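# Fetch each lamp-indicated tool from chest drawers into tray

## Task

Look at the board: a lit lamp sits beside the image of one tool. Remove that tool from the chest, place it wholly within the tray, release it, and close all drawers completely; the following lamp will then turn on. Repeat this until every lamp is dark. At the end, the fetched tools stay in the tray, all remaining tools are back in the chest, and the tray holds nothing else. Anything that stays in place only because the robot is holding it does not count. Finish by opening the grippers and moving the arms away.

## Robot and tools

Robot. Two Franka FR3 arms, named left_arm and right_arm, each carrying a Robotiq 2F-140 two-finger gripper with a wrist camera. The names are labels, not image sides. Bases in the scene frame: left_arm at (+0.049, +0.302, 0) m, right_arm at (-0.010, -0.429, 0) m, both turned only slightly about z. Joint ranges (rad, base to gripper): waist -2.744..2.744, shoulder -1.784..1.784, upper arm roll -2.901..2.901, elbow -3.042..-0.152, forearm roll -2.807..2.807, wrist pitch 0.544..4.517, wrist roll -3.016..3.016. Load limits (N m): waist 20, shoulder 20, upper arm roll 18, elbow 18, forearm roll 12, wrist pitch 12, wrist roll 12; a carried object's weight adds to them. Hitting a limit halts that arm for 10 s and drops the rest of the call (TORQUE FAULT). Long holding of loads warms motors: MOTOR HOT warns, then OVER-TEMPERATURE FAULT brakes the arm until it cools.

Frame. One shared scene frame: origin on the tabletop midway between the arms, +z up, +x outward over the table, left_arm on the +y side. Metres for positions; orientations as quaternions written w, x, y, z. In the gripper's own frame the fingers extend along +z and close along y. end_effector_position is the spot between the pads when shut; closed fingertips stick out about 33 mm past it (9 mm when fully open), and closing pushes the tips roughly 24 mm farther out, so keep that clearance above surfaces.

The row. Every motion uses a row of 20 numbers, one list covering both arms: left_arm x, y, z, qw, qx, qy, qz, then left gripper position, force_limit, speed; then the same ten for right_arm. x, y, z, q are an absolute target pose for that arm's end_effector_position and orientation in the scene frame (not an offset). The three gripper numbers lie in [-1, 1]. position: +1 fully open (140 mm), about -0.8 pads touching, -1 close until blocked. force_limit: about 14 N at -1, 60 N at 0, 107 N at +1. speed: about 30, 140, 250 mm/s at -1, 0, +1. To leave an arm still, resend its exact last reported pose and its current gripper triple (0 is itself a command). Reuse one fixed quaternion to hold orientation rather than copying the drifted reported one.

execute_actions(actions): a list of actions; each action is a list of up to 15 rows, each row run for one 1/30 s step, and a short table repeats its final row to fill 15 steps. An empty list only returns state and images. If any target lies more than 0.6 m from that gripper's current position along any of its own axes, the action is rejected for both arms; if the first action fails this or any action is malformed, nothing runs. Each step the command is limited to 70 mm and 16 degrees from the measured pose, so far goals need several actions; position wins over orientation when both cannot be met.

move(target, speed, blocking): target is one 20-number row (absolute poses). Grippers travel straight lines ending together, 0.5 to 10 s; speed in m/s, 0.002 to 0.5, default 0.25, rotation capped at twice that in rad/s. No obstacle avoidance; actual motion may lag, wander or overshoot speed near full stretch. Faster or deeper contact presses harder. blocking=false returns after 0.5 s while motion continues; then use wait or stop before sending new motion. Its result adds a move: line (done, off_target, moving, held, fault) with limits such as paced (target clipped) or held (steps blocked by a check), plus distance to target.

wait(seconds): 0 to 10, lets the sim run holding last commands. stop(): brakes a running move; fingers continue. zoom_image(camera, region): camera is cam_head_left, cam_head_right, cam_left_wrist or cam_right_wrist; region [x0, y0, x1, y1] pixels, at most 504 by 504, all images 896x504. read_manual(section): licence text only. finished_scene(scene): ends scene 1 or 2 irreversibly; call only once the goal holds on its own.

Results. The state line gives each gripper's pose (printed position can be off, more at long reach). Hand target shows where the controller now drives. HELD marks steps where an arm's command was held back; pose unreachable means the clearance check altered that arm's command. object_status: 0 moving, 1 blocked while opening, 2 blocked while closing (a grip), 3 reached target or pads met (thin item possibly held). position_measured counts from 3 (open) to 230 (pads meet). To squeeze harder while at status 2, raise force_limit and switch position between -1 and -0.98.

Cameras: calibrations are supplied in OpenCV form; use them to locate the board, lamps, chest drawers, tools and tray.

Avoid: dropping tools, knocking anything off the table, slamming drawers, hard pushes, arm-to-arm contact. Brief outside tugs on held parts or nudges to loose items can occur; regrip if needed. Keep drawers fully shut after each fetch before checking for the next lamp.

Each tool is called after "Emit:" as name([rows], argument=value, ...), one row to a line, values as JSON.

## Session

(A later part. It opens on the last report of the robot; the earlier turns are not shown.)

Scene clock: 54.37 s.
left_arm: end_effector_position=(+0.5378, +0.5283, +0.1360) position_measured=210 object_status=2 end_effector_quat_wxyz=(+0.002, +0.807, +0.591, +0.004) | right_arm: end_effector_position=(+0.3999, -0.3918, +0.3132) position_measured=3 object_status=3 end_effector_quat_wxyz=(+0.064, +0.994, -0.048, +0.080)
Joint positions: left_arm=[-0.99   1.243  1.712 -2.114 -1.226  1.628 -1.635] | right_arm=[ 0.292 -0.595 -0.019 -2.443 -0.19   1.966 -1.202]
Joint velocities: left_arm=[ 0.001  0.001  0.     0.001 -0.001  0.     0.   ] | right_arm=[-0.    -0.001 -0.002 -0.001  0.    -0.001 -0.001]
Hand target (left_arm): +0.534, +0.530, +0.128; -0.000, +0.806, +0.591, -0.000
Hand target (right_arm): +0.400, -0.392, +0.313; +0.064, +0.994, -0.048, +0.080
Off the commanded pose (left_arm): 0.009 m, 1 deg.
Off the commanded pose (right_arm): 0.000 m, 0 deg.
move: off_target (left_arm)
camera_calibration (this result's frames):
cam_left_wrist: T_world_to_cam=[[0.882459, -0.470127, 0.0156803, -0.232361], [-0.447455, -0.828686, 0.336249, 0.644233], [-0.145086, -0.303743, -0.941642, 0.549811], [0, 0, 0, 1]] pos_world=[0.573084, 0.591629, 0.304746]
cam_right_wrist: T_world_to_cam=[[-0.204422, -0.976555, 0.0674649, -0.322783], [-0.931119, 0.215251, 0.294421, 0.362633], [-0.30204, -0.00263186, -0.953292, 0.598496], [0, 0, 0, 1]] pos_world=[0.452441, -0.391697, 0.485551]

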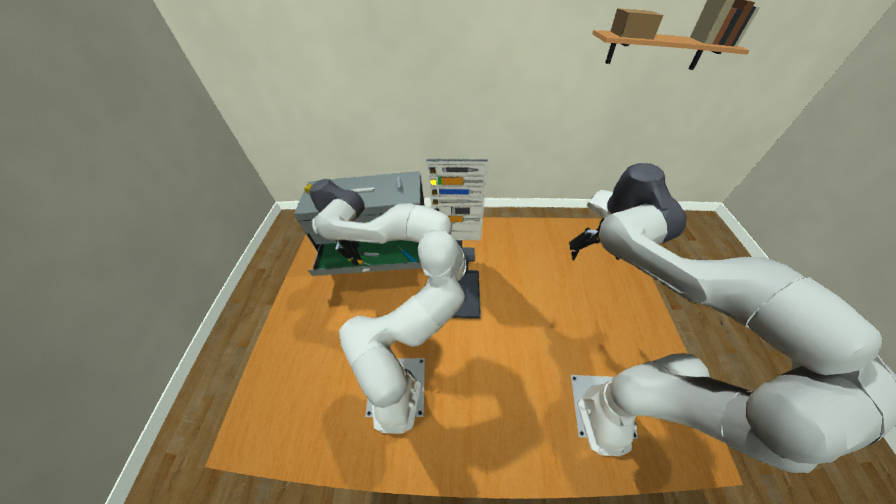

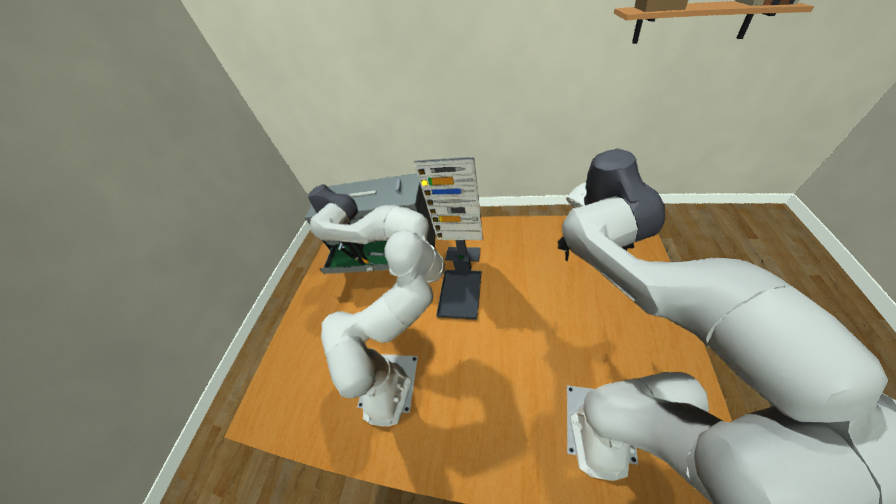

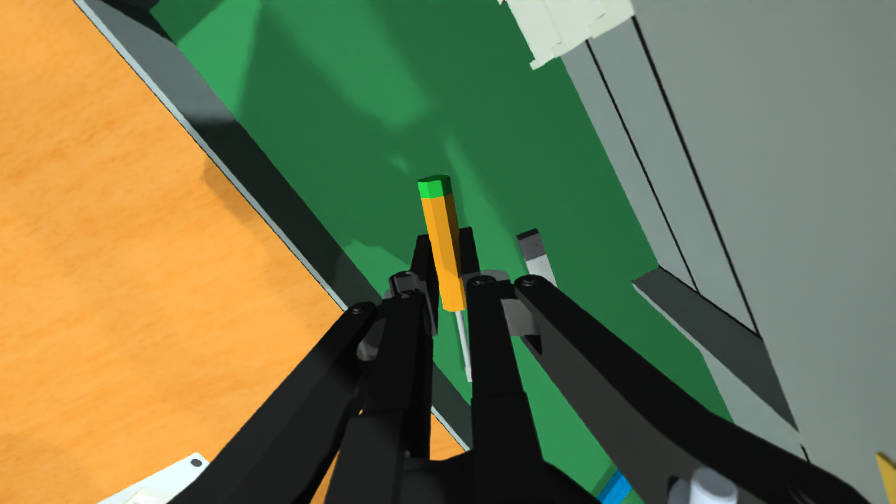

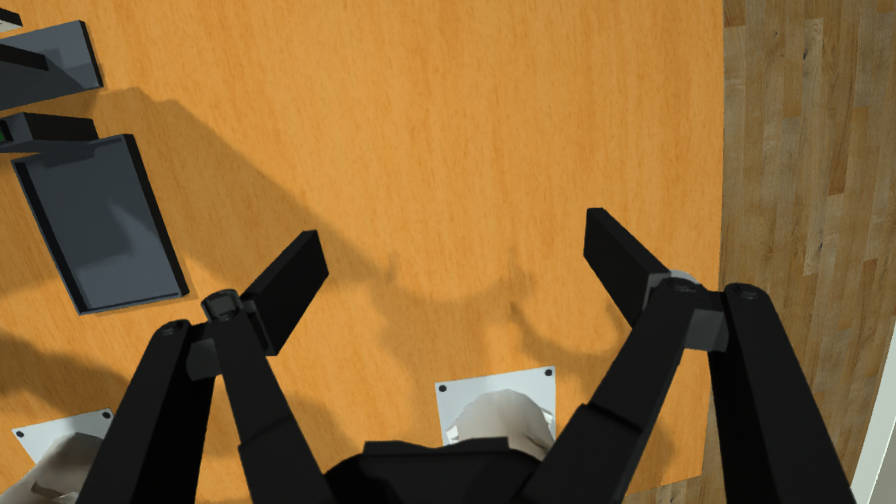

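Emit:
move(target=[0.537,0.528,0.24,0,0.806,0.591,0,-1,0,0, 0.4,-0.392,0.313,0.064,0.994,-0.048,0.08,1,0,0], speed=0.12)

Emit:
move(target=[0.46,0.09,0.2,0,1,0,0,-1,0,0, 0.4,-0.392,0.313,0.064,0.994,-0.048,0.08,1,0,0])

Emit:
move(target=[0.46,0.09,0.06,0,1,0,0,-1,0,0, 0.4,-0.392,0.313,0.064,0.994,-0.048,0.08,1,0,0], speed=0.1)

Scene clock: 56.07 s.
left_arm: end_effector_position=(+0.5383, +0.5280, +0.2385) position_measured=210 object_status=2 end_effector_quat_wxyz=(+0.001, +0.809, +0.587, +0.002) | right_arm: end_effector_position=(+0.3999, -0.3918, +0.3132) position_measured=3 object_status=3 end_effector_quat_wxyz=(+0.064, +0.994, -0.048, +0.080)
Joint positions: left_arm=[-0.973  1.157  1.874 -1.98  -1.075  1.482 -1.67 ] | right_arm=[ 0.292 -0.595 -0.019 -2.443 -0.19   1.966 -1.202]
Joint velocities: left_arm=[ 0.003 -0.001  0.002  0.001 -0.001 -0.013 -0.008] | right_arm=[-0.001 -0.001  0.    -0.001 -0.001  0.001  0.001]
Hand target (left_arm): +0.536, +0.529, +0.240; +0.001, +0.806, +0.591, +0.000
Hand target (right_arm): +0.400, -0.392, +0.313; +0.064, +0.994, -0.048, +0.080
Off the commanded pose (left_arm): 0.002 m, 1 deg.
Off the commanded pose (right_arm): 0.000 m, 0 deg.
move: done
camera_calibration (this result's frames):
cam_left_wrist: T_world_to_cam=[[0.878339, -0.477851, 0.0133309, -0.22766], [-0.453435, -0.823981, 0.339783, 0.609602], [-0.151382, -0.30449, -0.940409, 0.649774], [0, 0, 0, 1]] pos_world=[0.574741, 0.591362, 0.406956]
cam_right_wrist: T_world_to_cam=[[-0.204422, -0.976555, 0.0674649, -0.322783], [-0.931119, 0.215251, 0.294421, 0.362633], [-0.30204, -0.00263177, -0.953291, 0.598496], [0, 0, 0, 1]] pos_world=[0.452441, -0.391697, 0.485551]

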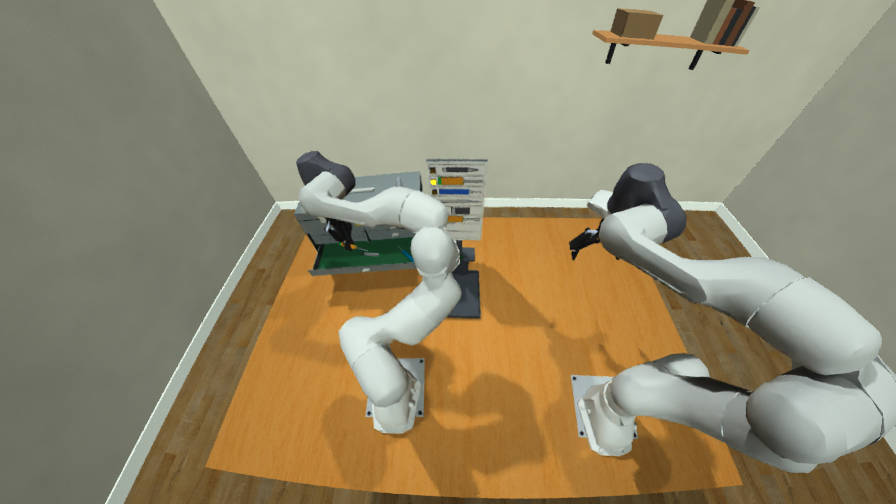

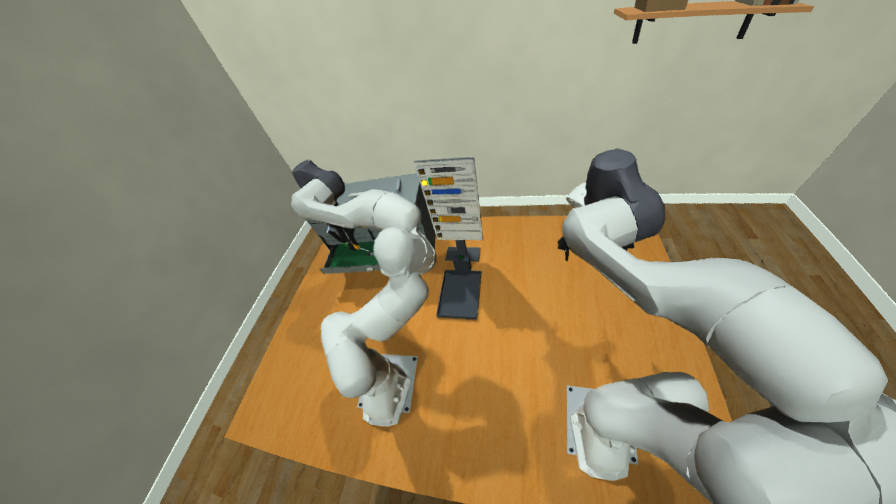

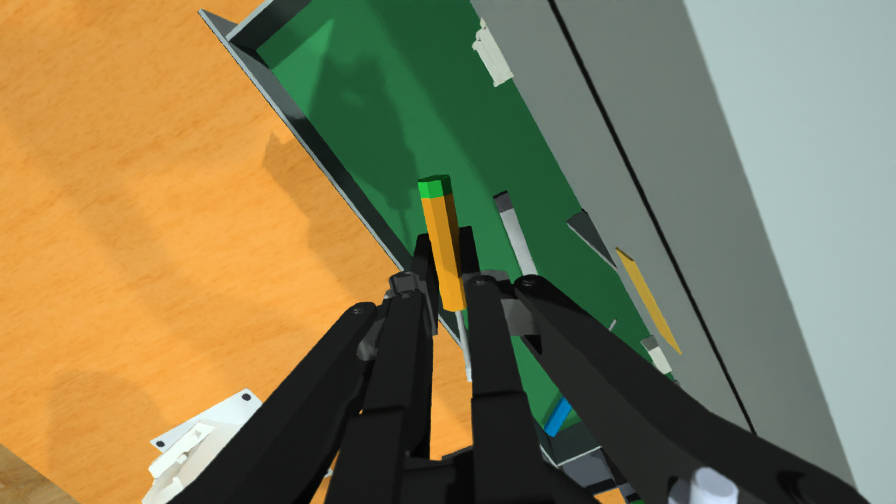

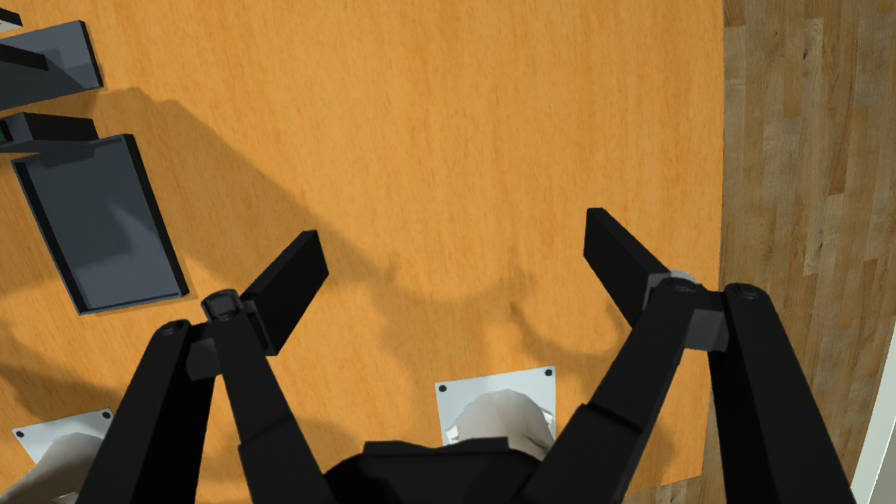

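Scene clock: 59.03 s.
left_arm: end_effector_position=(+0.4553, +0.0912, +0.1989) position_measured=210 object_status=2 end_effector_quat_wxyz=(+0.003, +1.000, +0.009, -0.003) | right_arm: end_effector_position=(+0.3999, -0.3918, +0.3132) position_measured=3 object_status=3 end_effector_quat_wxyz=(+0.064, +0.994, -0.048, +0.080)
Joint positions: left_arm=[-2.088  1.256  1.941 -2.29  -1.097  1.508 -1.251] | right_arm=[ 0.292 -0.595 -0.019 -2.443 -0.19   1.966 -1.202]
Joint velocities: left_arm=[-0.    -0.006  0.001  0.001  0.     0.008  0.026] | right_arm=[-0.001 -0.    -0.002  0.001  0.001 -0.001  0.001]
Hand target (left_arm): +0.457, +0.089, +0.199; +0.005, +1.000, -0.000, -0.002
Hand target (right_arm): +0.400, -0.392, +0.313; +0.064, +0.994, -0.048, +0.080
Off the commanded pose (left_arm): 0.005 m, 1 deg.
Off the commanded pose (right_arm): 0.000 m, 0 deg.
move: off_target (left_arm)
camera_calibration (this result's frames):
cam_left_wrist: T_world_to_cam=[[-0.164772, -0.986191, 0.0166362, 0.157646], [-0.924182, 0.16026, 0.346704, 0.348716], [-0.344582, 0.0417522, -0.937827, 0.522783], [0, 0, 0, 1]] pos_world=[0.528395, 0.0777568, 0.366756]
cam_right_wrist: T_world_to_cam=[[-0.204422, -0.976555, 0.0674647, -0.322783], [-0.931119, 0.215251, 0.294421, 0.362633], [-0.30204, -0.00263162, -0.953292, 0.598496], [0, 0, 0, 1]] pos_world=[0.452441, -0.391697, 0.485551]

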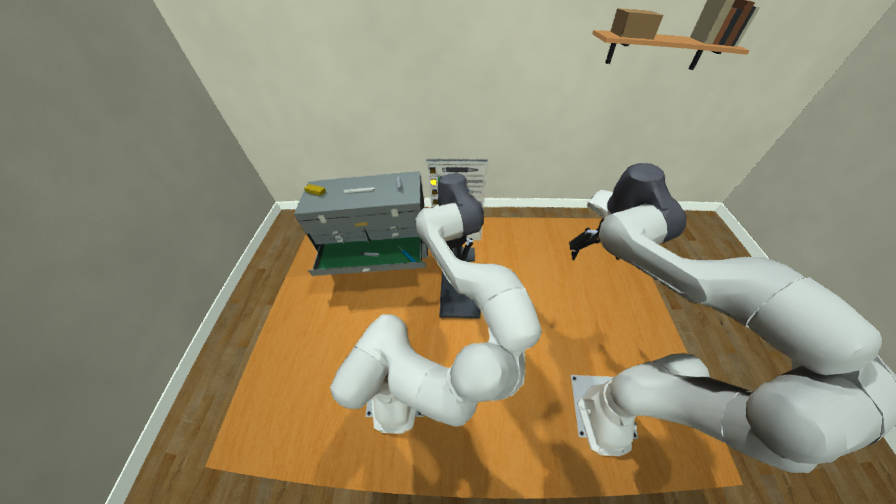

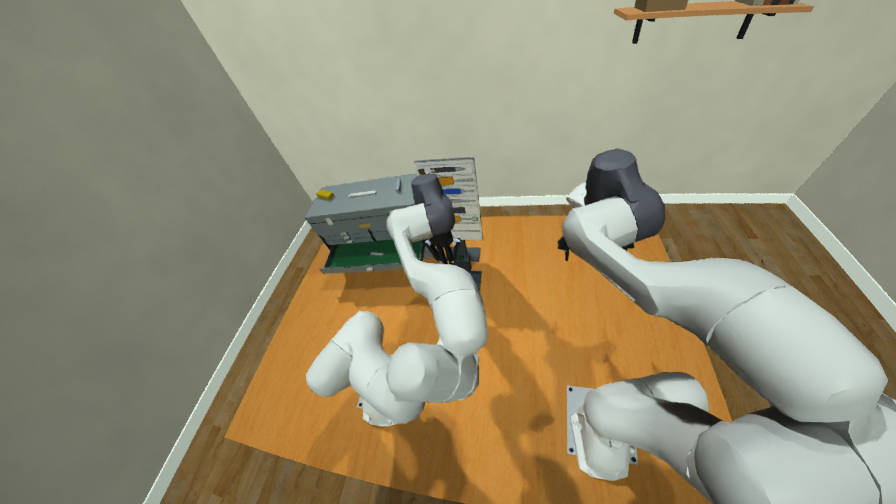

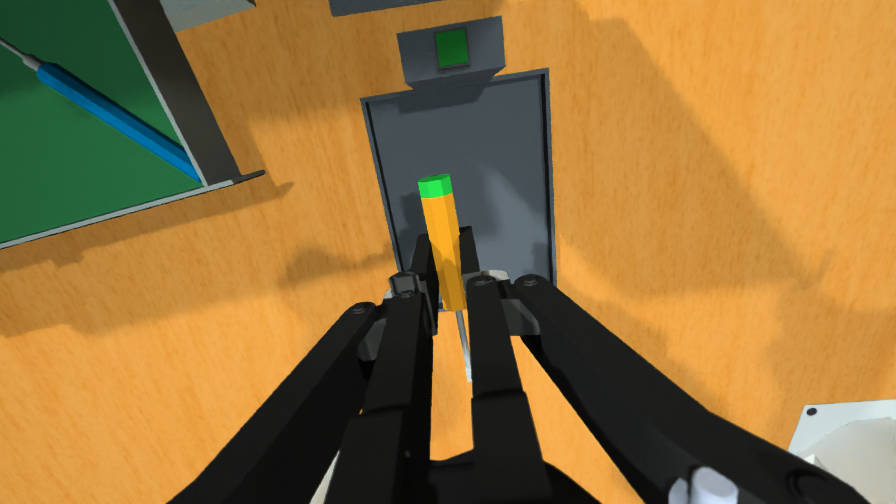

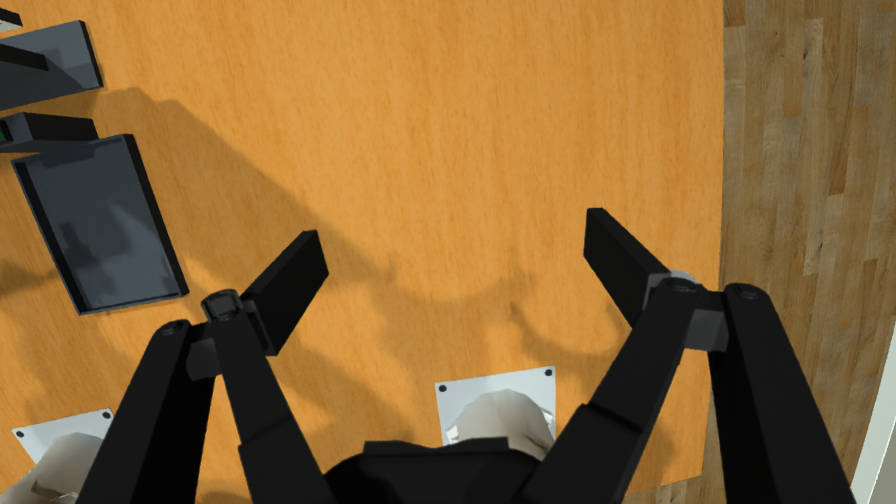

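Scene clock: 60.90 s.
left_arm: end_effector_position=(+0.4577, +0.0875, +0.0614) position_measured=210 object_status=2 end_effector_quat_wxyz=(-0.001, +1.000, +0.002, -0.002) | right_arm: end_effector_position=(+0.3999, -0.3918, +0.3132) position_measured=3 object_status=3 end_effector_quat_wxyz=(+0.064, +0.994, -0.048, +0.080)
Joint positions: left_arm=[-2.081  1.338  1.638 -2.395 -1.359  1.694 -1.203] | right_arm=[ 0.292 -0.595 -0.019 -2.443 -0.19   1.966 -1.202]
Joint velocities: left_arm=[-0.     0.    -0.001 -0.001 -0.002  0.012  0.01 ] | right_arm=[-0.001 -0.     0.    -0.    -0.001  0.001 -0.   ]
Hand target (left_arm): +0.459, +0.089, +0.061; -0.001, +1.000, -0.000, +0.000
Hand target (right_arm): +0.400, -0.392, +0.313; +0.064, +0.994, -0.048, +0.080
Off the commanded pose (left_arm): 0.004 m, 0 deg.
Off the commanded pose (right_arm): 0.000 m, 0 deg.
move: off_target (left_arm)
camera_calibration (this result's frames):
cam_left_wrist: T_world_to_cam=[[-0.177856, -0.984027, 0.00766444, 0.162992], [-0.922802, 0.169485, 0.345993, 0.397796], [-0.341765, 0.0544641, -0.938206, 0.392444], [0, 0, 0, 1]] pos_world=[0.5302, 0.071594, 0.229309]
cam_right_wrist: T_world_to_cam=[[-0.204422, -0.976555, 0.0674647, -0.322783], [-0.931119, 0.215251, 0.294421, 0.362633], [-0.30204, -0.00263164, -0.953292, 0.598496], [0, 0, 0, 1]] pos_world=[0.452441, -0.391697, 0.485551]

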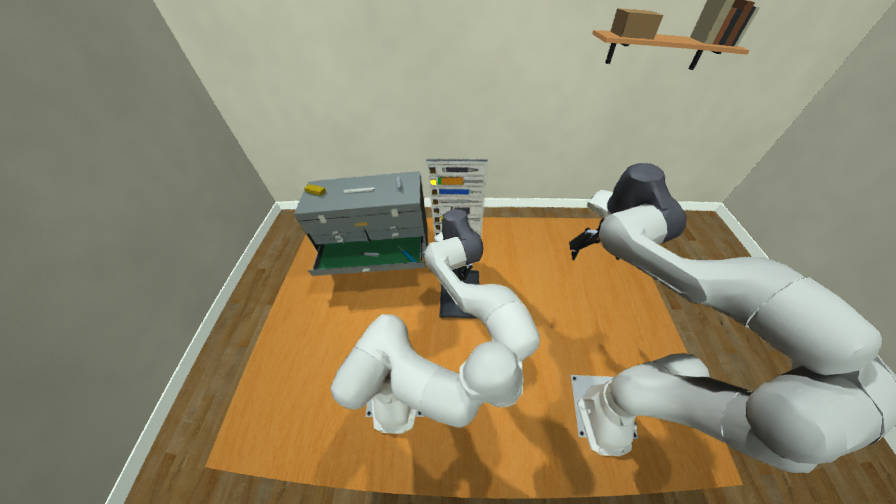

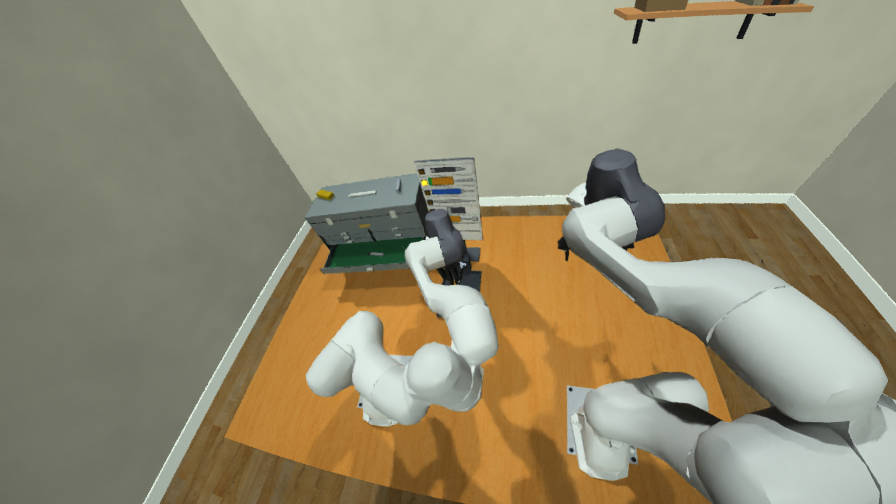

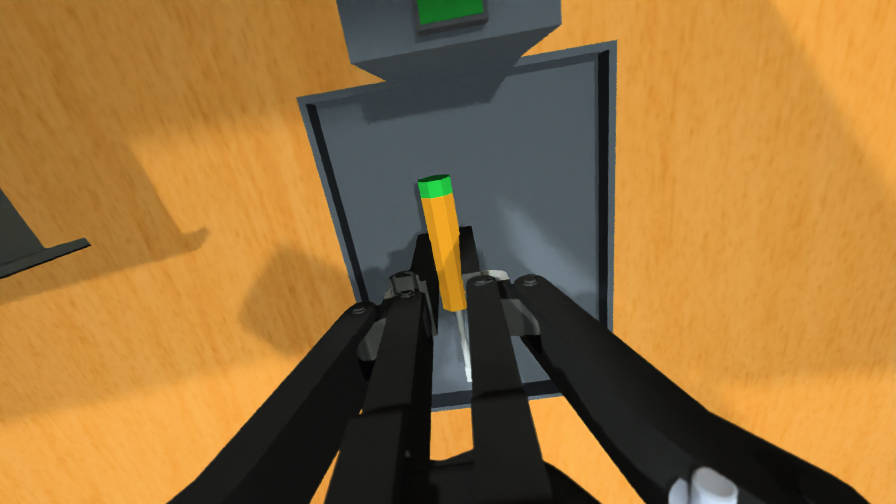

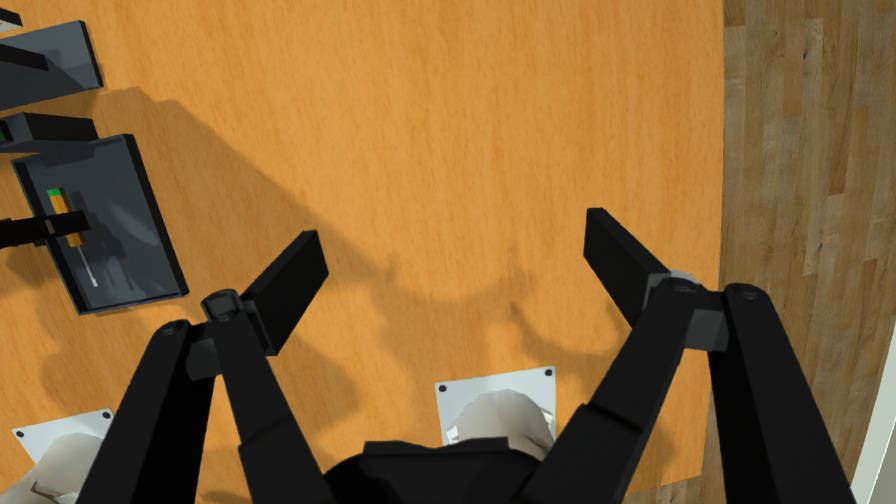

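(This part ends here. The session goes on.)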